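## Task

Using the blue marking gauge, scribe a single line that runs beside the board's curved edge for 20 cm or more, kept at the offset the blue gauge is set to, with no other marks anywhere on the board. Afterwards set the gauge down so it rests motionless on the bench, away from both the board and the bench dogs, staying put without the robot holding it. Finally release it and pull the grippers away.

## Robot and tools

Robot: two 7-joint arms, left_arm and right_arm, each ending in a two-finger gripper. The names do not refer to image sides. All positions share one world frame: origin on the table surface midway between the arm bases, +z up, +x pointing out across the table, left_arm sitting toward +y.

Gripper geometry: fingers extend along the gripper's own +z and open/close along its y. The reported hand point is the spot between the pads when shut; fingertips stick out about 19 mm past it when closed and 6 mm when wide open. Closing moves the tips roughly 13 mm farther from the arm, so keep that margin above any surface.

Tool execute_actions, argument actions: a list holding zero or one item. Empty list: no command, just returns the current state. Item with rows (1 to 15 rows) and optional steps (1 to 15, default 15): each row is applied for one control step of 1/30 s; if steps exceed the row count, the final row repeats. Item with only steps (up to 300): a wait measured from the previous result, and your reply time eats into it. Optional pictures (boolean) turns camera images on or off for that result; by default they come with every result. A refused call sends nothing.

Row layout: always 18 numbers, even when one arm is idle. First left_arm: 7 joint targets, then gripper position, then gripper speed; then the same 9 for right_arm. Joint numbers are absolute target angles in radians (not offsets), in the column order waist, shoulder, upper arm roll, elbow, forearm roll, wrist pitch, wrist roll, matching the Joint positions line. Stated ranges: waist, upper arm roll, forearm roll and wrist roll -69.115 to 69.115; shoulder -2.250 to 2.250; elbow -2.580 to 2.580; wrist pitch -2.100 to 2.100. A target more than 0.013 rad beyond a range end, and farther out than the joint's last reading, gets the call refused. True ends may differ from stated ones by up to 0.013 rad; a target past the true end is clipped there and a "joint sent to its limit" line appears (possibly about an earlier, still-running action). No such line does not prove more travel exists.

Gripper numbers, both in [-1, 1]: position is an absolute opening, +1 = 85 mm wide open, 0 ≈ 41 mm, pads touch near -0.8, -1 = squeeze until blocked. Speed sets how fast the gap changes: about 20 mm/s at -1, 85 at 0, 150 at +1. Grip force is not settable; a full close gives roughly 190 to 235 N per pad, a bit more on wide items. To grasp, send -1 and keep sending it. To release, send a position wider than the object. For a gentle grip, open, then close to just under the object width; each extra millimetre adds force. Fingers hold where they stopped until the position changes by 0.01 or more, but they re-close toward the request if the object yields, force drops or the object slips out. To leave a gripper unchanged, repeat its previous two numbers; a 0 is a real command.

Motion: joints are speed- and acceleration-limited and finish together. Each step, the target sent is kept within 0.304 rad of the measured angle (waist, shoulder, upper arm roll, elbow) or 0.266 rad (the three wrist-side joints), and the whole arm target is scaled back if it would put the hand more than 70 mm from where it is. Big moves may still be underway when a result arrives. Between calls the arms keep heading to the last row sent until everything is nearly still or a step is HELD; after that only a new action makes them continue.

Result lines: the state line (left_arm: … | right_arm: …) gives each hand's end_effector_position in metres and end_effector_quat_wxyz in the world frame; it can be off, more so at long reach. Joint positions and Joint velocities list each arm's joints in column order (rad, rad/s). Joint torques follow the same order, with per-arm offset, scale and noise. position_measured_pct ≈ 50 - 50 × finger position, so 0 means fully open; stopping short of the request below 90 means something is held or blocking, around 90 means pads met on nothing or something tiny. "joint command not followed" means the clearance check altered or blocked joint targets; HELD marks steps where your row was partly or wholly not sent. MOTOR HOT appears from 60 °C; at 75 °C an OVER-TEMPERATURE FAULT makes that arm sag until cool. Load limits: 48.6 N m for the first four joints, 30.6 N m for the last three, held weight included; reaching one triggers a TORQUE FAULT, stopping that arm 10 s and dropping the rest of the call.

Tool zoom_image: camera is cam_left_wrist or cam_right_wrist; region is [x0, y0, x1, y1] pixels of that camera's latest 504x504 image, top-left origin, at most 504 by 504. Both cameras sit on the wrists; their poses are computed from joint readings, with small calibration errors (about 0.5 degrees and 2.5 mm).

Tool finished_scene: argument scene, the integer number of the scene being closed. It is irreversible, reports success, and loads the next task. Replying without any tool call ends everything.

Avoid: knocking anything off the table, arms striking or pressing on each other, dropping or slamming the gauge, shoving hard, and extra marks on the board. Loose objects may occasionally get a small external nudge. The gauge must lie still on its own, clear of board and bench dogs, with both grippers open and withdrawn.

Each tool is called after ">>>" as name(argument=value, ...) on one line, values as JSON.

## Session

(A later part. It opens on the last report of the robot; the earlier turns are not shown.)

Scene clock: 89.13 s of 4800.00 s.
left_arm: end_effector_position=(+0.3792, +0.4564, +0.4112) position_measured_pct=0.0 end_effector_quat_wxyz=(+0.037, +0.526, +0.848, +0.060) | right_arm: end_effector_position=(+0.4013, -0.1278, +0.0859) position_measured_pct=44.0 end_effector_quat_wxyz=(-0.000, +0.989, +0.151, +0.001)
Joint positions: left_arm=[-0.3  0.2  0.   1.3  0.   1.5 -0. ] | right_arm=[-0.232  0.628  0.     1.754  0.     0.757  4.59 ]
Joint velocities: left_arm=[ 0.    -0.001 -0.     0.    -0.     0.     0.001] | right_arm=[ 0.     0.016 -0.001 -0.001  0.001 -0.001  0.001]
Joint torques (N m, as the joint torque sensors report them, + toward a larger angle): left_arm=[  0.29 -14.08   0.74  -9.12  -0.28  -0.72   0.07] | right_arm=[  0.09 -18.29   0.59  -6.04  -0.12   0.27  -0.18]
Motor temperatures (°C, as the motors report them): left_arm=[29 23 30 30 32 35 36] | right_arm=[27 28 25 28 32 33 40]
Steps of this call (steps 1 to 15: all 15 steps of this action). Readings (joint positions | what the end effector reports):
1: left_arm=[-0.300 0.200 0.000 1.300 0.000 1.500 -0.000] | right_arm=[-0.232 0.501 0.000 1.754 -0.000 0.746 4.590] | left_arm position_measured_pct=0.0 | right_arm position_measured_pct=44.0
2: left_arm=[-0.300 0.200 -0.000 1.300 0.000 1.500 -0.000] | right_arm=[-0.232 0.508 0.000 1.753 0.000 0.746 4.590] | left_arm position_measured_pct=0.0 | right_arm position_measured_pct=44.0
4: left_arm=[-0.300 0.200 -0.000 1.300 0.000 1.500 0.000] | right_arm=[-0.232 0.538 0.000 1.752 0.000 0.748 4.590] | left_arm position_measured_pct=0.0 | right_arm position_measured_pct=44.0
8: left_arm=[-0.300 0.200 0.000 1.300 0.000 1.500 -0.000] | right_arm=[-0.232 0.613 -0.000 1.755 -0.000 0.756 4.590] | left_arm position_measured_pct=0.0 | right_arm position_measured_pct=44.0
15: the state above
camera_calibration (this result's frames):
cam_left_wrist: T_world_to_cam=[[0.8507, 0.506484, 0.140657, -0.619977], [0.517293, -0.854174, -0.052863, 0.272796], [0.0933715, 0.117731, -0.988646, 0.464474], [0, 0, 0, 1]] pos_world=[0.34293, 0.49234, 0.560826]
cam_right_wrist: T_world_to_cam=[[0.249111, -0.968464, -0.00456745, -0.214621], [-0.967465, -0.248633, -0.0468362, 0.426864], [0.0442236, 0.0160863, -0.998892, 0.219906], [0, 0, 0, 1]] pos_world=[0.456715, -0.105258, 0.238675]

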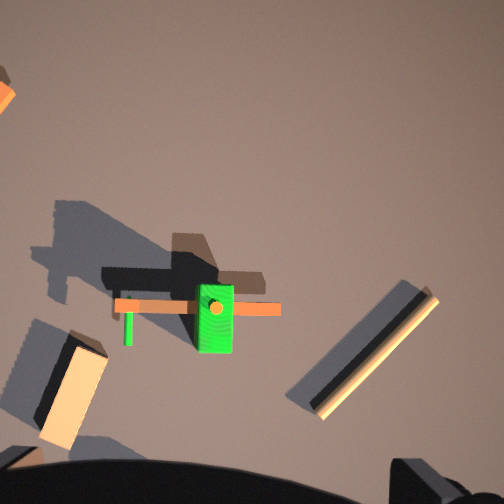

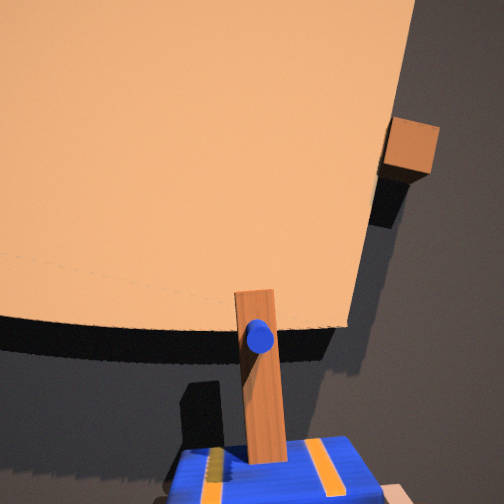

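>>> execute_actions(actions=[{"rows":[[-0.3,0.2,0,1.3,0,1.5,0,1,0,-0.224,0.70,0,1.603,0,0.838,4.56,-1,0.5]]}], pictures=false)

>>> execute_actions(actions=[{"rows":[[-0.3,0.2,0,1.3,0,1.5,0,1,0,-0.224,0.71,0,1.603,0,0.828,4.56,-1,0.5]]}], pictures=false)

>>> execute_actions(actions=[{"rows":[[-0.3,0.2,0,1.3,0,1.5,0,1,0,-0.224,0.72,0,1.603,0,0.818,4.56,-1,0.5]]}])

Scene clock: 95.00 s of 4800.00 s.
left_arm: end_effector_position=(+0.3792, +0.4564, +0.4112) position_measured_pct=0.0 end_effector_quat_wxyz=(+0.037, +0.526, +0.848, +0.060) | right_arm: end_effector_position=(+0.4399, -0.1147, +0.0859) position_measured_pct=44.0 end_effector_quat_wxyz=(-0.000, +0.991, +0.132, +0.001)
Joint positions: left_arm=[-0.3  0.2  0.   1.3  0.   1.5 -0. ] | right_arm=[-0.224  0.699  0.     1.603 -0.     0.838  4.56 ]
Joint velocities: left_arm=[-0.    -0.     0.     0.    -0.    -0.    -0.001] | right_arm=[ 0.002  0.014  0.    -0.005  0.001  0.002  0.001]
Joint torques (N m, as the joint torque sensors report them, + toward a larger angle): left_arm=[  0.44 -14.21   0.39  -9.11  -0.09  -0.58   0.22] | right_arm=[ -0.29 -20.11   0.57  -6.66  -0.12   0.06  -0.09]
Motor temperatures (°C, as the motors report them): left_arm=[29 23 30 30 32 35 36] | right_arm=[27 28 25 28 32 33 40]
Steps of this call (steps 1 to 15: the robot went on to your last target; steps 16 to 90: nothing new was sent; then 2.37 s passed at rest; steps 91 to 105: all 15 steps of this action). Readings (joint positions | what the end effector reports):
91: left_arm=[-0.300 0.200 0.000 1.300 0.000 1.500 0.000] | right_arm=[-0.232 0.631 -0.000 1.753 -0.000 0.758 4.590] | left_arm position_measured_pct=0.0 | right_arm position_measured_pct=44.0
92: left_arm=[-0.300 0.200 0.000 1.300 0.000 1.500 -0.000] | right_arm=[-0.232 0.634 -0.000 1.748 -0.000 0.761 4.589] | left_arm position_measured_pct=0.0 | right_arm position_measured_pct=44.0
94: left_arm=[-0.300 0.200 0.000 1.300 0.000 1.500 -0.000] | right_arm=[-0.230 0.649 -0.000 1.720 -0.000 0.775 4.584] | left_arm position_measured_pct=0.0 | right_arm position_measured_pct=44.0
98: left_arm=[-0.300 0.200 0.000 1.300 0.000 1.500 -0.000] | right_arm=[-0.225 0.688 0.000 1.631 0.000 0.823 4.565] | left_arm position_measured_pct=0.0 | right_arm position_measured_pct=44.0
105: the state above

Scene clock: 95.50 s of 4800.00 s.
left_arm: end_effector_position=(+0.3792, +0.4564, +0.4112) position_measured_pct=0.0 end_effector_quat_wxyz=(+0.037, +0.526, +0.848, +0.060) | right_arm: end_effector_position=(+0.4408, -0.1144, +0.0802) position_measured_pct=44.0 end_effector_quat_wxyz=(-0.000, +0.991, +0.132, +0.000)
Joint positions: left_arm=[-0.3  0.2  0.   1.3  0.   1.5 -0. ] | right_arm=[-0.224  0.71   0.     1.603  0.     0.828  4.56 ]
Joint velocities: left_arm=[-0.     0.002 -0.     0.    -0.    -0.    -0.   ] | right_arm=[ 0.     0.001 -0.     0.    -0.001 -0.    -0.   ]
Joint torques (N m, as the joint torque sensors report them, + toward a larger angle): left_arm=[ -0.01 -14.09   0.69  -9.07   0.    -0.59   0.36] | right_arm=[ -0.13 -20.17   0.6   -6.57  -0.09   0.18  -0.16]
Motor temperatures (°C, as the motors report them): left_arm=[29 23 30 30 32 35 36] | right_arm=[27 28 25 28 32 33 40]
Steps of this call (steps 1 to 15: all 15 steps of this action). Readings (joint positions | what the end effector reports):
1: left_arm=[-0.300 0.200 -0.000 1.300 0.000 1.500 0.000] | right_arm=[-0.224 0.700 0.000 1.603 -0.000 0.837 4.560] | left_arm position_measured_pct=0.0 | right_arm position_measured_pct=44.0
2: left_arm=[-0.300 0.200 0.000 1.300 0.000 1.500 -0.000] | right_arm=[-0.224 0.704 0.000 1.603 0.000 0.834 4.560] | left_arm position_measured_pct=0.0 | right_arm position_measured_pct=44.0
4: left_arm=[-0.300 0.200 0.000 1.300 0.000 1.500 -0.000] | right_arm=[-0.224 0.708 -0.000 1.603 0.000 0.830 4.560] | left_arm position_measured_pct=0.0 | right_arm position_measured_pct=44.0
8: left_arm=[-0.300 0.200 0.000 1.300 0.000 1.500 -0.000] | right_arm=[-0.224 0.709 -0.000 1.603 0.000 0.828 4.560] | left_arm position_measured_pct=0.0 | right_arm position_measured_pct=44.0
15: the state above

Scene clock: 96.00 s of 4800.00 s.
left_arm: end_effector_position=(+0.3792, +0.4564, +0.4112) position_measured_pct=0.0 end_effector_quat_wxyz=(+0.037, +0.526, +0.848, +0.060) | right_arm: end_effector_position=(+0.4418, -0.1139, +0.0751) position_measured_pct=44.0 end_effector_quat_wxyz=(-0.000, +0.991, +0.132, +0.000)
Joint positions: left_arm=[-0.3  0.2  0.   1.3  0.   1.5 -0. ] | right_arm=[-0.224  0.72   0.     1.603  0.     0.818  4.56 ]
Joint velocities: left_arm=[ 0.    -0.002 -0.    -0.    -0.    -0.001 -0.001] | right_arm=[ 0.     0.001  0.    -0.001 -0.     0.001 -0.001]
Joint torques (N m, as the joint torque sensors report them, + toward a larger angle): left_arm=[  0.74 -14.08   0.12  -9.45  -0.18  -0.93  -0.1 ] | right_arm=[ -0.04 -20.05   0.54  -6.3   -0.15   0.25  -0.16]
Motor temperatures (°C, as the motors report them): left_arm=[29 23 30 30 32 35 36] | right_arm=[27 28 25 28 32 33 40]
Steps of this call (steps 1 to 15: all 15 steps of this action). Readings (joint positions | what the end effector reports):
1: left_arm=[-0.300 0.200 -0.000 1.300 0.000 1.500 -0.000] | right_arm=[-0.224 0.711 0.000 1.603 -0.000 0.827 4.560] | left_arm position_measured_pct=0.0 | right_arm position_measured_pct=44.0
2: left_arm=[-0.300 0.200 0.000 1.300 0.000 1.500 -0.000] | right_arm=[-0.224 0.715 0.000 1.603 0.000 0.824 4.560] | left_arm position_measured_pct=0.0 | right_arm position_measured_pct=44.0
4: left_arm=[-0.300 0.200 0.000 1.300 0.000 1.500 0.000] | right_arm=[-0.224 0.718 -0.000 1.603 0.000 0.820 4.560] | left_arm position_measured_pct=0.0 | right_arm position_measured_pct=44.0
8: left_arm=[-0.300 0.200 0.000 1.300 0.000 1.500 -0.000] | right_arm=[-0.224 0.720 -0.000 1.603 -0.000 0.818 4.560] | left_arm position_measured_pct=0.0 | right_arm position_measured_pct=44.0
15: the state above
camera_calibration (this result's frames):
cam_left_wrist: T_world_to_cam=[[0.8507, 0.506484, 0.140657, -0.619977], [0.517293, -0.854174, -0.0528631, 0.272796], [0.0933715, 0.117732, -0.988646, 0.464474], [0, 0, 0, 1]] pos_world=[0.34293, 0.49234, 0.560826]
cam_right_wrist: T_world_to_cam=[[0.212123, -0.977233, -0.00432299, -0.195985], [-0.97628, -0.211715, -0.0453201, 0.476958], [0.043373, 0.0138339, -0.998963, 0.207229], [0, 0, 0, 1]] pos_world=[0.498229, -0.0934109, 0.227782]

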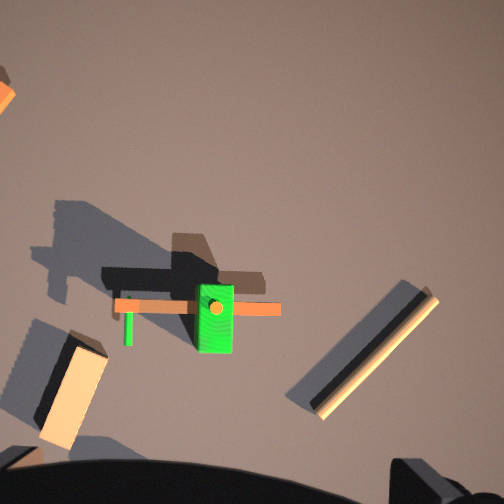

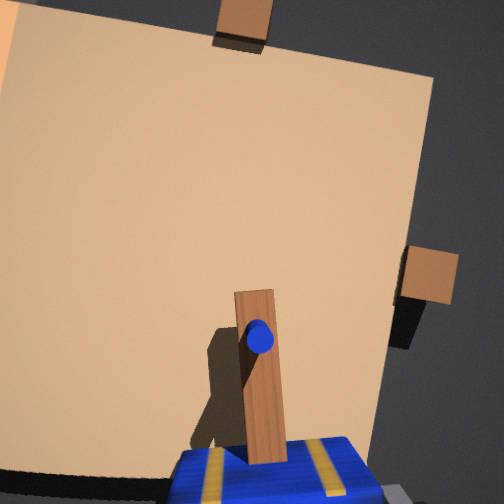

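>>> execute_actions(actions=[{"rows":[[-0.3,0.2,0,1.3,0,1.5,0,1,0,-0.224,0.726,0,1.603,0,0.812,4.56,-1,0.5]]}], pictures=false)

>>> execute_actions(actions=[{"rows":[[-0.3,0.2,0,1.3,0,1.5,0,1,0,-0.224,0.732,0,1.603,0,0.806,4.56,-1,0.5]]}], pictures=false)

Scene clock: 104.87 s of 4800.00 s.
left_arm: end_effector_position=(+0.3792, +0.4564, +0.4112) position_measured_pct=0.0 end_effector_quat_wxyz=(+0.037, +0.526, +0.848, +0.060) | right_arm: end_effector_position=(+0.4423, -0.1137, +0.0720) position_measured_pct=44.0 end_effector_quat_wxyz=(-0.000, +0.991, +0.132, +0.000)
Joint positions: left_arm=[-0.3  0.2  0.   1.3  0.   1.5  0. ] | right_arm=[-0.224  0.726  0.     1.603  0.     0.812  4.56 ]
Joint velocities: left_arm=[-0.001  0.002  0.     0.     0.    -0.     0.   ] | right_arm=[-0.    -0.    -0.001 -0.001  0.001 -0.001  0.   ]
Joint torques (N m, as the joint torque sensors report them, + toward a larger angle): left_arm=[  0.4  -13.63   0.5   -9.56  -0.54  -0.45   0.06] | right_arm=[ -0.05 -20.07   0.8   -6.44   0.02   0.21  -0.21]
Motor temperatures (°C, as the motors report them): left_arm=[29 23 30 30 32 35 36] | right_arm=[27 29 25 28 32 33 40]
Steps of this call (steps 1 to 15: the robot went on to your last target; steps 16 to 90: nothing new was sent; then 5.37 s passed at rest; steps 91 to 105: all 15 steps of this action). Readings (joint positions | what the end effector reports):
91: left_arm=[-0.300 0.200 0.000 1.300 0.000 1.500 -0.000] | right_arm=[-0.224 0.721 0.000 1.603 -0.000 0.817 4.560] | left_arm position_measured_pct=0.0 | right_arm position_measured_pct=44.0
92: left_arm=[-0.300 0.200 0.000 1.300 0.000 1.500 -0.000] | right_arm=[-0.224 0.723 0.000 1.603 0.000 0.815 4.560] | left_arm position_measured_pct=0.0 | right_arm position_measured_pct=44.0
94: left_arm=[-0.300 0.200 0.000 1.300 0.000 1.500 -0.000] | right_arm=[-0.224 0.725 -0.000 1.603 0.000 0.813 4.560] | left_arm position_measured_pct=0.0 | right_arm position_measured_pct=44.0
98: left_arm=[-0.300 0.200 0.000 1.300 0.000 1.500 -0.000] | right_arm=[-0.224 0.726 -0.000 1.603 -0.000 0.812 4.560] | left_arm position_measured_pct=0.0 | right_arm position_measured_pct=44.0
105: the state above

Scene clock: 105.37 s of 4800.00 s.
left_arm: end_effector_position=(+0.3792, +0.4564, +0.4112) position_measured_pct=0.0 end_effector_quat_wxyz=(+0.037, +0.526, +0.848, +0.060) | right_arm: end_effector_position=(+0.4429, -0.1134, +0.0702) position_measured_pct=44.0 end_effector_quat_wxyz=(-0.000, +0.991, +0.132, +0.001)
Joint positions: left_arm=[-0.3  0.2  0.   1.3  0.   1.5  0. ] | right_arm=[-0.224  0.73   0.     1.603 -0.     0.807  4.56 ]
Joint velocities: left_arm=[ 0.001  0.001 -0.    -0.    -0.     0.001  0.001] | right_arm=[ 0.    -0.     0.002  0.001 -0.    -0.001  0.002]
Joint torques (N m, as the joint torque sensors report them, + toward a larger angle): left_arm=[  0.21 -13.92   0.31  -9.15  -0.53  -0.88   0.01] | right_arm=[ -0.02 -18.05   0.64  -6.18  -0.19  -0.35  -0.11]
Motor temperatures (°C, as the motors report them): left_arm=[29 23 30 30 32 35 36] | right_arm=[27 29 25 28 32 33 40]
Steps of this call (steps 1 to 15: all 15 steps of this action). Readings (joint positions | what the end effector reports):
1: left_arm=[-0.300 0.200 -0.000 1.300 0.000 1.500 -0.000] | right_arm=[-0.224 0.727 0.000 1.603 -0.000 0.811 4.560] | left_arm position_measured_pct=0.0 | right_arm position_measured_pct=44.0
2: left_arm=[-0.300 0.200 -0.000 1.300 0.000 1.500 -0.000] | right_arm=[-0.224 0.729 0.000 1.603 0.000 0.809 4.560] | left_arm position_measured_pct=0.0 | right_arm position_measured_pct=44.0
4: left_arm=[-0.300 0.200 -0.000 1.300 0.000 1.500 0.000] | right_arm=[-0.224 0.730 0.000 1.603 0.000 0.808 4.560] | left_arm position_measured_pct=0.0 | right_arm position_measured_pct=44.0
8: left_arm=[-0.300 0.200 0.000 1.300 0.000 1.500 -0.000] | right_arm=[-0.224 0.730 0.000 1.603 -0.000 0.807 4.560] | left_arm position_measured_pct=0.0 | right_arm position_measured_pct=44.0
15: the state above

>>> execute_actions(actions=[{"rows":[[-0.3,0.2,0,1.3,0,1.5,0,1,0,-0.226,0.696,0,1.6635,0,0.782,4.53,-1,0.5]]}], pictures=false)

>>> execute_actions(actions=[{"rows":[[-0.3,0.2,0,1.3,0,1.5,0,1,0,-0.226,0.7102,0,1.6685,0,0.763,4.53,-1,0.5]]}], pictures=false)

>>> execute_actions(actions=[{"rows":[[-0.3,0.2,0,1.3,0,1.5,0,1,0,-0.226,0.7223,0,1.6417,0,0.7776,4.53,-1,0.5]]}])

Scene clock: 110.50 s of 4800.00 s.
left_arm: end_effector_position=(+0.3792, +0.4564, +0.4112) position_measured_pct=0.0 end_effector_quat_wxyz=(+0.037, +0.526, +0.848, +0.060) | right_arm: end_effector_position=(+0.4269, -0.1195, +0.0732) position_measured_pct=44.0 end_effector_quat_wxyz=(+0.000, +0.993, +0.118, -0.000)
Joint positions: left_arm=[-0.3  0.2  0.   1.3  0.   1.5 -0. ] | right_arm=[-0.226  0.696 -0.     1.663 -0.     0.782  4.53 ]
Joint velocities: left_arm=[ 0.    -0.001  0.     0.    -0.     0.001  0.001] | right_arm=[-0.001 -0.003 -0.     0.001 -0.    -0.    -0.002]
Joint torques (N m, as the joint torque sensors report them, + toward a larger angle): left_arm=[  0.29 -13.69   0.74  -9.05  -0.18  -0.65  -0.09] | right_arm=[ -0.04 -19.58   0.66  -6.13  -0.17   0.23  -0.18]
Motor temperatures (°C, as the motors report them): left_arm=[29 23 30 30 32 35 36] | right_arm=[27 29 25 28 32 33 40]
Steps of this call (steps 1 to 15: the robot went on to your last target; steps 16 to 90: nothing new was sent; then 1.63 s passed at rest; steps 91 to 105: all 15 steps of this action). Readings (joint positions | what the end effector reports):
91: left_arm=[-0.300 0.200 0.000 1.300 0.000 1.500 0.000] | right_arm=[-0.224 0.729 0.000 1.604 0.000 0.807 4.560] | left_arm position_measured_pct=0.0 | right_arm position_measured_pct=44.0
92: left_arm=[-0.300 0.200 -0.000 1.300 0.000 1.500 -0.000] | right_arm=[-0.224 0.725 0.000 1.610 0.000 0.804 4.557] | left_arm position_measured_pct=0.0 | right_arm position_measured_pct=44.0
94: left_arm=[-0.300 0.200 0.000 1.300 0.000 1.500 0.000] | right_arm=[-0.225 0.710 0.000 1.635 0.000 0.793 4.545] | left_arm position_measured_pct=0.0 | right_arm position_measured_pct=44.0
98: left_arm=[-0.300 0.200 0.000 1.300 0.000 1.500 0.000] | right_arm=[-0.226 0.698 -0.000 1.662 -0.000 0.783 4.530] | left_arm position_measured_pct=0.0 | right_arm position_measured_pct=44.0
105: the state above

Scene clock: 111.00 s of 4800.00 s.
left_arm: end_effector_position=(+0.3792, +0.4564, +0.4112) position_measured_pct=0.0 end_effector_quat_wxyz=(+0.037, +0.526, +0.848, +0.060) | right_arm: end_effector_position=(+0.4271, -0.1194, +0.0653) position_measured_pct=44.0 end_effector_quat_wxyz=(+0.000, +0.993, +0.118, -0.000)
Joint positions: left_arm=[-0.3  0.2  0.   1.3  0.   1.5 -0. ] | right_arm=[-0.226  0.71  -0.     1.669 -0.     0.763  4.53 ]
Joint velocities: left_arm=[ 0.     0.001 -0.    -0.    -0.    -0.     0.   ] | right_arm=[-0.     0.001 -0.     0.003 -0.001 -0.    -0.002]
Joint torques (N m, as the joint torque sensors report them, + toward a larger angle): left_arm=[  0.21 -14.24   0.16  -9.5   -0.1   -0.33   0.25] | right_arm=[ -0.05 -19.67   0.59  -5.95  -0.15   0.34  -0.25]
Motor temperatures (°C, as the motors report them): left_arm=[29 23 30 30 32 35 36] | right_arm=[27 29 25 28 32 33 40]
Steps of this call (steps 1 to 15: all 15 steps of this action). Readings (joint positions | what the end effector reports):
1: left_arm=[-0.300 0.200 0.000 1.300 0.000 1.500 -0.000] | right_arm=[-0.226 0.698 0.000 1.664 -0.000 0.781 4.530] | left_arm position_measured_pct=0.0 | right_arm position_measured_pct=44.0
2: left_arm=[-0.300 0.200 -0.000 1.300 0.000 1.500 -0.000] | right_arm=[-0.226 0.702 0.000 1.665 0.000 0.775 4.530] | left_arm position_measured_pct=0.0 | right_arm position_measured_pct=44.0
4: left_arm=[-0.300 0.200 0.000 1.300 0.000 1.500 -0.000] | right_arm=[-0.226 0.708 -0.000 1.668 0.000 0.767 4.530] | left_arm position_measured_pct=0.0 | right_arm position_measured_pct=44.0
8: left_arm=[-0.300 0.200 0.000 1.300 0.000 1.500 -0.000] | right_arm=[-0.226 0.710 -0.000 1.668 -0.000 0.763 4.530] | left_arm position_measured_pct=0.0 | right_arm position_measured_pct=44.0
15: the state above

Scene clock: 111.50 s of 4800.00 s.
left_arm: end_effector_position=(+0.3792, +0.4564, +0.4112) position_measured_pct=0.0 end_effector_quat_wxyz=(+0.037, +0.526, +0.848, +0.060) | right_arm: end_effector_position=(+0.4314, -0.1174, +0.0643) position_measured_pct=44.0 end_effector_quat_wxyz=(+0.001, +0.993, +0.118, -0.003)
Joint positions: left_arm=[-0.3  0.2 -0.   1.3  0.   1.5  0. ] | right_arm=[-0.226  0.723 -0.     1.644 -0.     0.781  4.53 ]
Joint velocities: left_arm=[-0.    -0.001  0.    -0.     0.    -0.     0.001] | right_arm=[-0.     0.    -0.    -0.003  0.002 -0.    -0.002]
Joint torques (N m, as the joint torque sensors report them, + toward a larger angle): left_arm=[  0.09 -13.83   0.35  -9.37  -0.44  -0.64  -0.01] | right_arm=[ -0.12 -19.92   0.79  -7.96  -0.11  -1.16  -0.11]
Motor temperatures (°C, as the motors report them): left_arm=[29 23 30 30 32 35 36] | right_arm=[27 29 25 28 32 33 40]
Steps of this call (steps 1 to 15: all 15 steps of this action). Readings (joint positions | what the end effector reports):
1: left_arm=[-0.300 0.200 0.000 1.300 0.000 1.500 0.000] | right_arm=[-0.226 0.711 0.000 1.667 -0.000 0.764 4.530] | left_arm position_measured_pct=0.0 | right_arm position_measured_pct=44.0
2: left_arm=[-0.300 0.200 -0.000 1.300 0.000 1.500 -0.000] | right_arm=[-0.226 0.714 0.000 1.662 -0.000 0.768 4.530] | left_arm position_measured_pct=0.0 | right_arm position_measured_pct=44.0
4: left_arm=[-0.300 0.200 0.000 1.300 0.000 1.500 -0.000] | right_arm=[-0.226 0.720 0.000 1.649 0.000 0.775 4.530] | left_arm position_measured_pct=0.0 | right_arm position_measured_pct=44.0
8: left_arm=[-0.300 0.200 0.000 1.300 0.000 1.500 -0.000] | right_arm=[-0.226 0.722 -0.000 1.645 -0.000 0.780 4.530] | left_arm position_measured_pct=0.0 | right_arm position_measured_pct=44.0
15: the state above
camera_calibration (this result's frames):
cam_left_wrist: T_world_to_cam=[[0.850699, 0.506484, 0.140657, -0.619977], [0.517293, -0.854174, -0.0528631, 0.272796], [0.0933715, 0.117732, -0.988646, 0.464474], [0, 0, 0, 1]] pos_world=[0.34293, 0.49234, 0.560826]
cam_right_wrist: T_world_to_cam=[[0.184616, -0.982807, -0.00289068, -0.186077], [-0.982099, -0.184369, -0.0385869, 0.470876], [0.0373905, 0.00996268, -0.999251, 0.199143], [0, 0, 0, 1]] pos_world=[0.489354, -0.098047, 0.216626]

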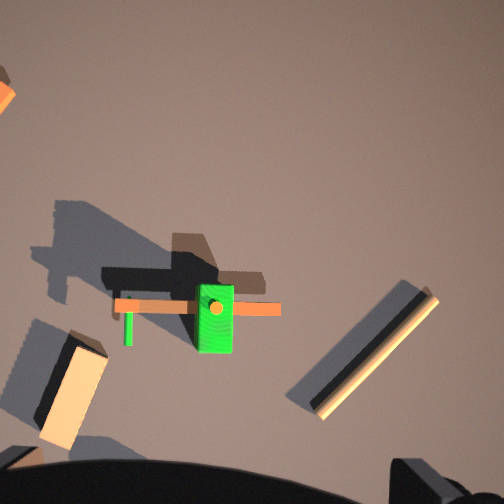

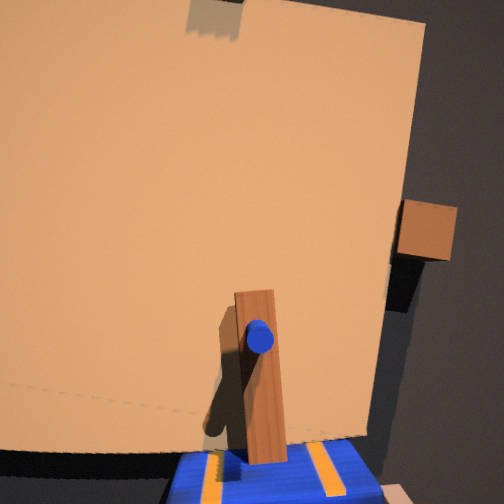

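>>> execute_actions(actions=[{"rows":[[-0.3,0.2,0,1.3,0,1.5,0,1,0,-0.226,0.7345,0,1.642,0,0.765,4.53,-1,0.5]]}])

Scene clock: 113.70 s of 4800.00 s.
left_arm: end_effector_position=(+0.3792, +0.4564, +0.4112) position_measured_pct=0.0 end_effector_quat_wxyz=(+0.037, +0.526, +0.848, +0.060) | right_arm: end_effector_position=(+0.4312, -0.1172, +0.0597) position_measured_pct=44.0 end_effector_quat_wxyz=(+0.001, +0.993, +0.118, -0.004)
Joint positions: left_arm=[-0.3  0.2  0.   1.3  0.   1.5  0. ] | right_arm=[-0.226  0.731 -0.     1.646 -0.     0.772  4.53 ]
Joint velocities: left_arm=[-0.001  0.    -0.     0.    -0.     0.001  0.   ] | right_arm=[ 0.     0.001  0.     0.002  0.001 -0.001  0.001]
Joint torques (N m, as the joint torque sensors report them, + toward a larger angle): left_arm=[  0.12 -14.08   0.31  -9.87  -0.21  -0.85   0.2 ] | right_arm=[  0.2  -17.18   0.83  -9.35   0.03  -2.69  -0.04]
Motor temperatures (°C, as the motors report them): left_arm=[29 23 30 30 32 35 36] | right_arm=[27 29 25 28 32 33 40]
Steps of this call (steps 1 to 15: the robot went on to your last target; steps 16 to 51: nothing new was sent; steps 52 to 66: all 15 steps of this action). Readings (joint positions | what the end effector reports):
52: left_arm=[-0.300 0.200 0.000 1.300 0.000 1.500 -0.000] | right_arm=[-0.226 0.724 -0.000 1.644 -0.000 0.780 4.530] | left_arm position_measured_pct=0.0 | right_arm position_measured_pct=44.0
53: left_arm=[-0.300 0.200 0.000 1.300 0.000 1.500 0.000] | right_arm=[-0.226 0.729 -0.000 1.644 -0.000 0.776 4.530] | left_arm position_measured_pct=0.0 | right_arm position_measured_pct=44.0
55: left_arm=[-0.300 0.200 -0.000 1.300 -0.000 1.500 0.000] | right_arm=[-0.226 0.732 -0.000 1.645 -0.000 0.773 4.530] | left_arm position_measured_pct=0.0 | right_arm position_measured_pct=44.0
59: left_arm=[-0.300 0.200 0.000 1.300 0.000 1.500 -0.000] | right_arm=[-0.226 0.731 -0.000 1.646 -0.000 0.772 4.530] | left_arm position_measured_pct=0.0 | right_arm position_measured_pct=44.0
66: the state above
camera_calibration (this result's frames):
cam_left_wrist: T_world_to_cam=[[0.8507, 0.506484, 0.140657, -0.619977], [0.517293, -0.854174, -0.052863, 0.272796], [0.0933716, 0.117732, -0.988646, 0.464474], [0, 0, 0, 1]] pos_world=[0.34293, 0.49234, 0.560826]
cam_right_wrist: T_world_to_cam=[[0.184639, -0.982802, -0.00291766, -0.185859], [-0.982144, -0.184405, -0.0372666, 0.470526], [0.0360877, 0.00974643, -0.999301, 0.195042], [0, 0, 0, 1]] pos_world=[0.489403, -0.0977968, 0.211899]

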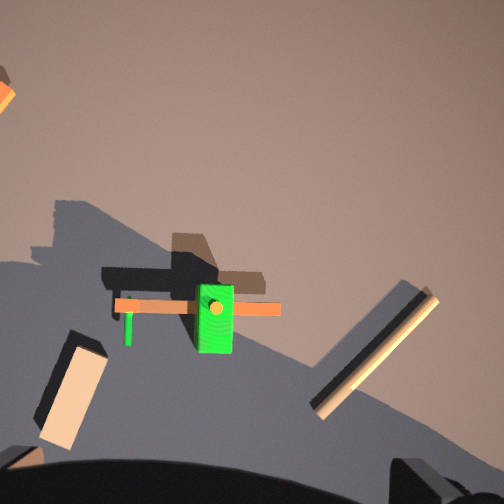

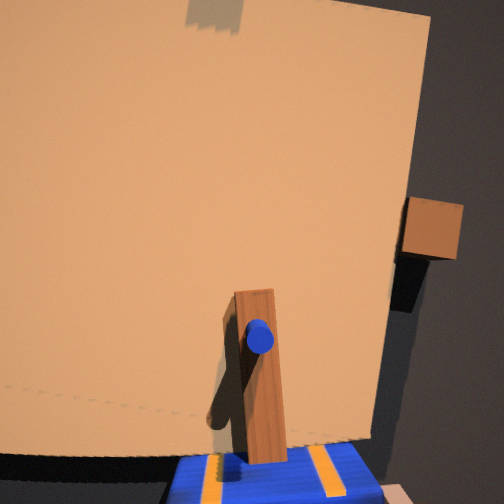

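>>> execute_actions(actions=[{"rows":[[-0.3,0.2,0,1.3,0,1.5,0,1,0,-0.262,0.740,0,1.631,0,0.7705,4.46,-1,0.5]]}], pictures=false)

>>> execute_actions(actions=[{"rows":[[-0.3,0.2,0,1.3,0,1.5,0,1,0,-0.298,0.7474,0,1.6151,0,0.779,4.389,-1,0.5]]}], pictures=false)

>>> execute_actions(actions=[{"rows":[[-0.3,0.2,0,1.3,0,1.5,0,1,0,-0.335,0.758,0,1.591,0,0.7926,4.314,-1,0.5]]}], pictures=false)

>>> execute_actions(actions=[{"rows":[[-0.3,0.2,0,1.3,0,1.5,0,1,0,-0.371,0.7707,0,1.5618,0,0.809,4.238,-1,0.5]]}])

Scene clock: 119.93 s of 4800.00 s.
left_arm: end_effector_position=(+0.3792, +0.4564, +0.4112) position_measured_pct=0.0 end_effector_quat_wxyz=(+0.037, +0.526, +0.848, +0.060) | right_arm: end_effector_position=(+0.4297, -0.1124, +0.0597) position_measured_pct=44.0 end_effector_quat_wxyz=(+0.009, +0.995, +0.094, -0.004)
Joint positions: left_arm=[-0.3  0.2  0.   1.3  0.   1.5 -0. ] | right_arm=[-0.252  0.735  0.012  1.638  0.007  0.782  4.459]
Joint velocities: left_arm=[ 0.     0.001 -0.     0.    -0.001  0.001  0.001] | right_arm=[-0.001  0.     0.001 -0.     0.002 -0.    -0.003]
Joint torques (N m, as the joint torque sensors report them, + toward a larger angle): left_arm=[  0.12 -14.22  -0.07  -8.93  -0.27  -0.44   0.09] | right_arm=[ -7.22 -15.81  -7.86 -11.59  -3.74  -5.18   0.18]
Motor temperatures (°C, as the motors report them): left_arm=[29 23 30 30 32 35 36] | right_arm=[27 29 25 28 32 33 40]
Steps of this call (steps 1 to 15: the robot went on to your last target; steps 16 to 90: nothing new was sent; then 2.73 s passed at rest; steps 91 to 105: all 15 steps of this action). Readings (joint positions | what the end effector reports):
91: left_arm=[-0.300 0.200 0.000 1.300 0.000 1.500 -0.000] | right_arm=[-0.228 0.732 0.000 1.646 -0.000 0.772 4.528] | left_arm position_measured_pct=0.0 | right_arm position_measured_pct=44.0
92: left_arm=[-0.300 0.200 -0.000 1.300 0.000 1.500 0.000] | right_arm=[-0.234 0.732 0.003 1.644 0.002 0.774 4.519] | left_arm position_measured_pct=0.0 | right_arm position_measured_pct=44.0
94: left_arm=[-0.300 0.200 0.000 1.300 0.000 1.500 -0.000] | right_arm=[-0.248 0.734 0.011 1.640 0.007 0.779 4.482] | left_arm position_measured_pct=0.0 | right_arm position_measured_pct=44.0
98: left_arm=[-0.300 0.200 0.000 1.300 0.000 1.500 -0.000] | right_arm=[-0.252 0.735 0.011 1.639 0.007 0.782 4.460] | left_arm position_measured_pct=0.0 | right_arm position_measured_pct=44.0
105: the state above

Scene clock: 120.43 s of 4800.00 s.
left_arm: end_effector_position=(+0.3792, +0.4564, +0.4112) position_measured_pct=0.0 end_effector_quat_wxyz=(+0.037, +0.526, +0.848, +0.060) | right_arm: end_effector_position=(+0.4260, -0.0967, +0.0596) position_measured_pct=44.0 end_effector_quat_wxyz=(+0.010, +0.997, +0.075, -0.005)
Joint positions: left_arm=[-0.3  0.2  0.   1.3  0.   1.5 -0. ] | right_arm=[-0.287  0.741  0.014  1.624  0.008  0.794  4.388]
Joint velocities: left_arm=[ 0.     0.001 -0.    -0.    -0.     0.    -0.   ] | right_arm=[-0.002  0.     0.001  0.001 -0.     0.001 -0.001]
Joint torques (N m, as the joint torque sensors report them, + toward a larger angle): left_arm=[  0.41 -14.19   0.49  -9.26  -0.29  -0.24   0.04] | right_arm=[ -9.09 -15.13  -9.66 -13.15  -3.93  -6.51   0.37]
Motor temperatures (°C, as the motors report them): left_arm=[29 23 30 30 32 35 36] | right_arm=[27 29 25 28 32 33 40]
Steps of this call (steps 1 to 15: all 15 steps of this action). Readings (joint positions | what the end effector reports):
1: left_arm=[-0.300 0.200 0.000 1.300 0.000 1.500 -0.000] | right_arm=[-0.254 0.735 0.012 1.638 0.008 0.783 4.458] | left_arm position_measured_pct=0.0 | right_arm position_measured_pct=44.0
2: left_arm=[-0.300 0.200 0.000 1.300 0.000 1.500 0.000] | right_arm=[-0.260 0.737 0.014 1.636 0.009 0.785 4.449] | left_arm position_measured_pct=0.0 | right_arm position_measured_pct=44.0
4: left_arm=[-0.300 0.200 0.000 1.300 0.000 1.500 -0.000] | right_arm=[-0.277 0.740 0.016 1.629 0.010 0.791 4.411] | left_arm position_measured_pct=0.0 | right_arm position_measured_pct=44.0
8: left_arm=[-0.300 0.200 0.000 1.300 0.000 1.500 -0.000] | right_arm=[-0.285 0.741 0.013 1.625 0.008 0.793 4.389] | left_arm position_measured_pct=0.0 | right_arm position_measured_pct=44.0
15: the state above

Scene clock: 120.93 s of 4800.00 s.
left_arm: end_effector_position=(+0.3792, +0.4564, +0.4112) position_measured_pct=0.0 end_effector_quat_wxyz=(+0.037, +0.526, +0.848, +0.060) | right_arm: end_effector_position=(+0.4226, -0.0790, +0.0596) position_measured_pct=44.0 end_effector_quat_wxyz=(+0.012, +0.998, +0.056, -0.006)
Joint positions: left_arm=[-0.3  0.2  0.   1.3  0.   1.5 -0. ] | right_arm=[-0.323  0.751  0.015  1.602  0.009  0.811  4.313]
Joint velocities: left_arm=[ 0.001 -0.002  0.    -0.     0.    -0.    -0.002] | right_arm=[-0.002 -0.001  0.002 -0.002  0.     0.001 -0.002]
Joint torques (N m, as the joint torque sensors report them, + toward a larger angle): left_arm=[ -0.15 -13.95   0.76  -8.97  -0.22  -0.71   0.03] | right_arm=[ -9.8  -14.65  -9.94 -15.29  -4.4   -7.97   0.59]
Motor temperatures (°C, as the motors report them): left_arm=[29 23 30 30 32 35 36] | right_arm=[27 29 25 28 32 33 40]
Steps of this call (steps 1 to 15: all 15 steps of this action). Readings (joint positions | what the end effector reports):
1: left_arm=[-0.300 0.200 -0.000 1.300 0.000 1.500 -0.000] | right_arm=[-0.288 0.742 0.014 1.624 0.008 0.794 4.386] | left_arm position_measured_pct=0.0 | right_arm position_measured_pct=44.0
2: left_arm=[-0.300 0.200 0.000 1.300 0.000 1.500 0.000] | right_arm=[-0.294 0.744 0.016 1.621 0.009 0.797 4.377] | left_arm position_measured_pct=0.0 | right_arm position_measured_pct=44.0
4: left_arm=[-0.300 0.200 0.000 1.300 0.000 1.500 -0.000] | right_arm=[-0.312 0.748 0.019 1.610 0.011 0.807 4.338] | left_arm position_measured_pct=0.0 | right_arm position_measured_pct=44.0
8: left_arm=[-0.300 0.200 0.000 1.300 0.000 1.500 0.000] | right_arm=[-0.320 0.751 0.014 1.603 0.008 0.810 4.314] | left_arm position_measured_pct=0.0 | right_arm position_measured_pct=44.0
15: the state above

Scene clock: 121.43 s of 4800.00 s.
left_arm: end_effector_position=(+0.3792, +0.4564, +0.4112) position_measured_pct=0.0 end_effector_quat_wxyz=(+0.037, +0.526, +0.848, +0.060) | right_arm: end_effector_position=(+0.4196, -0.0600, +0.0596) position_measured_pct=44.0 end_effector_quat_wxyz=(+0.014, +0.999, +0.035, -0.007)
Joint positions: left_arm=[-0.3  0.2  0.   1.3  0.   1.5 -0. ] | right_arm=[-0.358  0.763  0.015  1.575  0.009  0.83   4.236]
Joint velocities: left_arm=[ 0.001  0.    -0.     0.     0.     0.    -0.001] | right_arm=[-0.002  0.     0.002  0.001  0.002  0.001  0.   ]
Joint torques (N m, as the joint torque sensors report them, + toward a larger angle): left_arm=[  0.26 -14.07   0.18  -9.54  -0.06  -0.39  -0.04] | right_arm=[ -9.68 -14.31 -10.29 -16.82  -4.53  -9.35   0.63]
Motor temperatures (°C, as the motors report them): left_arm=[29 23 30 30 32 35 36] | right_arm=[27 29 25 28 32 33 40]
Steps of this call (steps 1 to 15: all 15 steps of this action). Readings (joint positions | what the end effector reports):
1: left_arm=[-0.300 0.200 0.000 1.300 0.000 1.500 -0.000] | right_arm=[-0.324 0.752 0.016 1.602 0.009 0.811 4.311] | left_arm position_measured_pct=0.0 | right_arm position_measured_pct=44.0
2: left_arm=[-0.300 0.200 0.000 1.300 0.000 1.500 -0.000] | right_arm=[-0.330 0.754 0.017 1.598 0.010 0.814 4.302] | left_arm position_measured_pct=0.0 | right_arm position_measured_pct=44.0
4: left_arm=[-0.300 0.200 0.000 1.300 0.000 1.500 -0.000] | right_arm=[-0.347 0.759 0.020 1.585 0.013 0.827 4.263] | left_arm position_measured_pct=0.0 | right_arm position_measured_pct=44.0
8: left_arm=[-0.300 0.200 0.000 1.300 0.000 1.500 -0.000] | right_arm=[-0.355 0.763 0.015 1.576 0.009 0.829 4.238] | left_arm position_measured_pct=0.0 | right_arm position_measured_pct=44.0
15: the state above
camera_calibration (this result's frames):
cam_left_wrist: T_world_to_cam=[[0.8507, 0.506484, 0.140657, -0.619977], [0.517293, -0.854174, -0.0528631, 0.272796], [0.0933715, 0.117732, -0.988646, 0.464474], [0, 0, 0, 1]] pos_world=[0.34293, 0.49234, 0.560826]
cam_right_wrist: T_world_to_cam=[[0.0196643, -0.999519, 0.0239947, -0.060916], [-0.999326, -0.0203929, -0.030508, 0.486317], [0.0309826, -0.0233787, -0.999246, 0.194983], [0, 0, 0, 1]] pos_world=[0.481146, -0.0464108, 0.211135]

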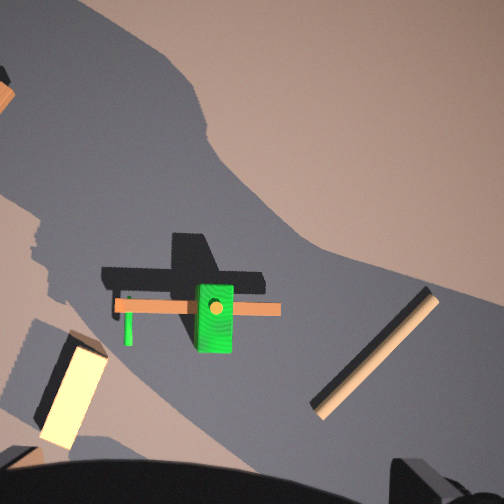

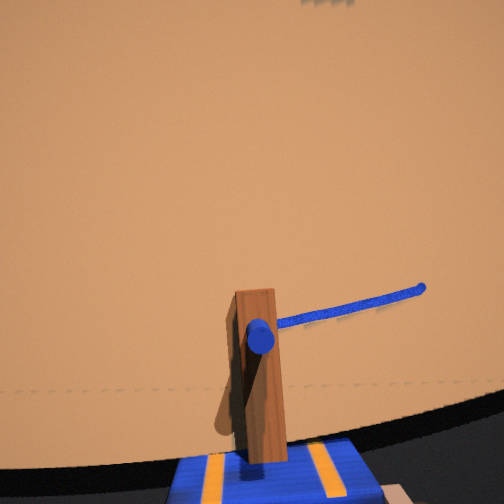

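>>> execute_actions(actions=[{"rows":[[-0.3,0.2,0,1.3,0,1.5,0,1,0,-0.403,0.782,0,1.524,0,0.8356,4.215,-1,0.5]]}], pictures=false)

>>> execute_actions(actions=[{"rows":[[-0.3,0.2,0,1.3,0,1.5,0,1,0,-0.436,0.7993,0,1.4856,0,0.8567,4.146,-1,0.5]]}])

Scene clock: 127.53 s of 4800.00 s.
left_arm: end_effector_position=(+0.3792, +0.4564, +0.4112) position_measured_pct=0.0 end_effector_quat_wxyz=(+0.037, +0.526, +0.848, +0.060) | right_arm: end_effector_position=(+0.4170, -0.0268, +0.0604) position_measured_pct=44.0 end_effector_quat_wxyz=(+0.005, +0.999, +0.047, -0.006)
Joint positions: left_arm=[-0.3  0.2  0.   1.3  0.   1.5  0. ] | right_arm=[-0.4    0.781  0.003  1.531  0.001  0.845  4.214]
Joint velocities: left_arm=[ 0.    -0.001  0.     0.    -0.    -0.001  0.001] | right_arm=[-0.003  0.     0.003 -0.     0.001  0.001 -0.001]
Joint torques (N m, as the joint torque sensors report them, + toward a larger angle): left_arm=[ -0.05 -13.73   0.42  -9.58  -0.03  -0.67   0.17] | right_arm=[ -2.69 -19.73  -2.22 -11.99  -0.77  -4.15   0.29]
Motor temperatures (°C, as the motors report them): left_arm=[29 23 30 30 32 35 36] | right_arm=[27 29 25 28 32 33 40]
Steps of this call (steps 1 to 15: the robot went on to your last target; steps 16 to 90: nothing new was sent; then 2.60 s passed at rest; steps 91 to 105: all 15 steps of this action). Readings (joint positions | what the end effector reports):
91: left_arm=[-0.300 0.200 -0.000 1.300 0.000 1.500 -0.000] | right_arm=[-0.360 0.764 0.016 1.574 0.009 0.831 4.236] | left_arm position_measured_pct=0.0 | right_arm position_measured_pct=44.0
92: left_arm=[-0.300 0.200 0.000 1.300 0.000 1.500 -0.000] | right_arm=[-0.365 0.766 0.017 1.569 0.010 0.835 4.233] | left_arm position_measured_pct=0.0 | right_arm position_measured_pct=44.0
94: left_arm=[-0.300 0.200 -0.000 1.300 0.000 1.500 0.000] | right_arm=[-0.382 0.773 0.016 1.550 0.008 0.847 4.221] | left_arm position_measured_pct=0.0 | right_arm position_measured_pct=44.0
98: left_arm=[-0.300 0.200 0.000 1.300 0.000 1.500 0.000] | right_arm=[-0.396 0.779 0.002 1.533 0.001 0.844 4.215] | left_arm position_measured_pct=0.0 | right_arm position_measured_pct=44.0
105: the state above

Scene clock: 128.03 s of 4800.00 s.
left_arm: end_effector_position=(+0.3792, +0.4564, +0.4112) position_measured_pct=0.0 end_effector_quat_wxyz=(+0.037, +0.526, +0.848, +0.060) | right_arm: end_effector_position=(+0.4158, -0.0065, +0.0603) position_measured_pct=44.0 end_effector_quat_wxyz=(+0.006, +1.000, +0.029, -0.005)
Joint positions: left_arm=[-0.3  0.2  0.   1.3  0.   1.5  0. ] | right_arm=[-0.433  0.798  0.003  1.492  0.001  0.866  4.145]
Joint velocities: left_arm=[ 0.001  0.    -0.     0.     0.     0.    -0.   ] | right_arm=[-0.002  0.     0.002 -0.001 -0.     0.001  0.   ]
Joint torques (N m, as the joint torque sensors report them, + toward a larger angle): left_arm=[  0.5  -14.     0.52  -9.3    0.03  -0.63   0.04] | right_arm=[ -2.82 -19.95  -2.23 -11.72  -0.9   -4.32   0.2 ]
Motor temperatures (°C, as the motors report them): left_arm=[29 23 30 30 32 35 36] | right_arm=[27 29 25 28 32 33 40]
Steps of this call (steps 1 to 15: all 15 steps of this action). Readings (joint positions | what the end effector reports):
1: left_arm=[-0.300 0.200 0.000 1.300 0.000 1.500 -0.000] | right_arm=[-0.401 0.781 0.004 1.530 0.002 0.846 4.213] | left_arm position_measured_pct=0.0 | right_arm position_measured_pct=44.0
2: left_arm=[-0.300 0.200 0.000 1.300 0.000 1.500 -0.000] | right_arm=[-0.406 0.784 0.006 1.525 0.003 0.851 4.204] | left_arm position_measured_pct=0.0 | right_arm position_measured_pct=44.0
4: left_arm=[-0.300 0.200 -0.000 1.300 0.000 1.500 0.000] | right_arm=[-0.421 0.792 0.010 1.508 0.006 0.866 4.168] | left_arm position_measured_pct=0.0 | right_arm position_measured_pct=44.0
8: left_arm=[-0.300 0.200 0.000 1.300 0.000 1.500 -0.000] | right_arm=[-0.429 0.796 0.003 1.495 0.001 0.866 4.146] | left_arm position_measured_pct=0.0 | right_arm position_measured_pct=44.0
15: the state above
camera_calibration (this result's frames):
cam_left_wrist: T_world_to_cam=[[0.8507, 0.506484, 0.140657, -0.619977], [0.517293, -0.854174, -0.052863, 0.272796], [0.0933714, 0.117731, -0.988646, 0.464474], [0, 0, 0, 1]] pos_world=[0.34293, 0.49234, 0.560826]
cam_right_wrist: T_world_to_cam=[[0.00585649, -0.999955, 0.0074557, -0.000641339], [-0.999384, -0.00611073, -0.034547, 0.48395], [0.034591, -0.00724879, -0.999375, 0.195635], [0, 0, 0, 1]] pos_world=[0.476888, 0.0037341, 0.212237]

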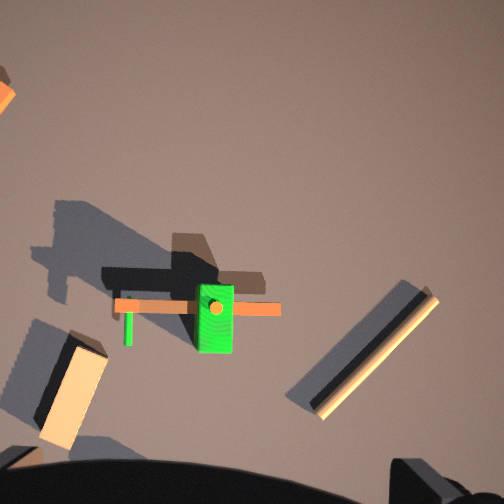

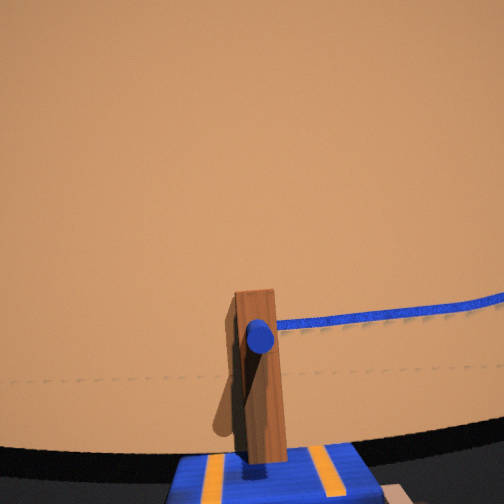

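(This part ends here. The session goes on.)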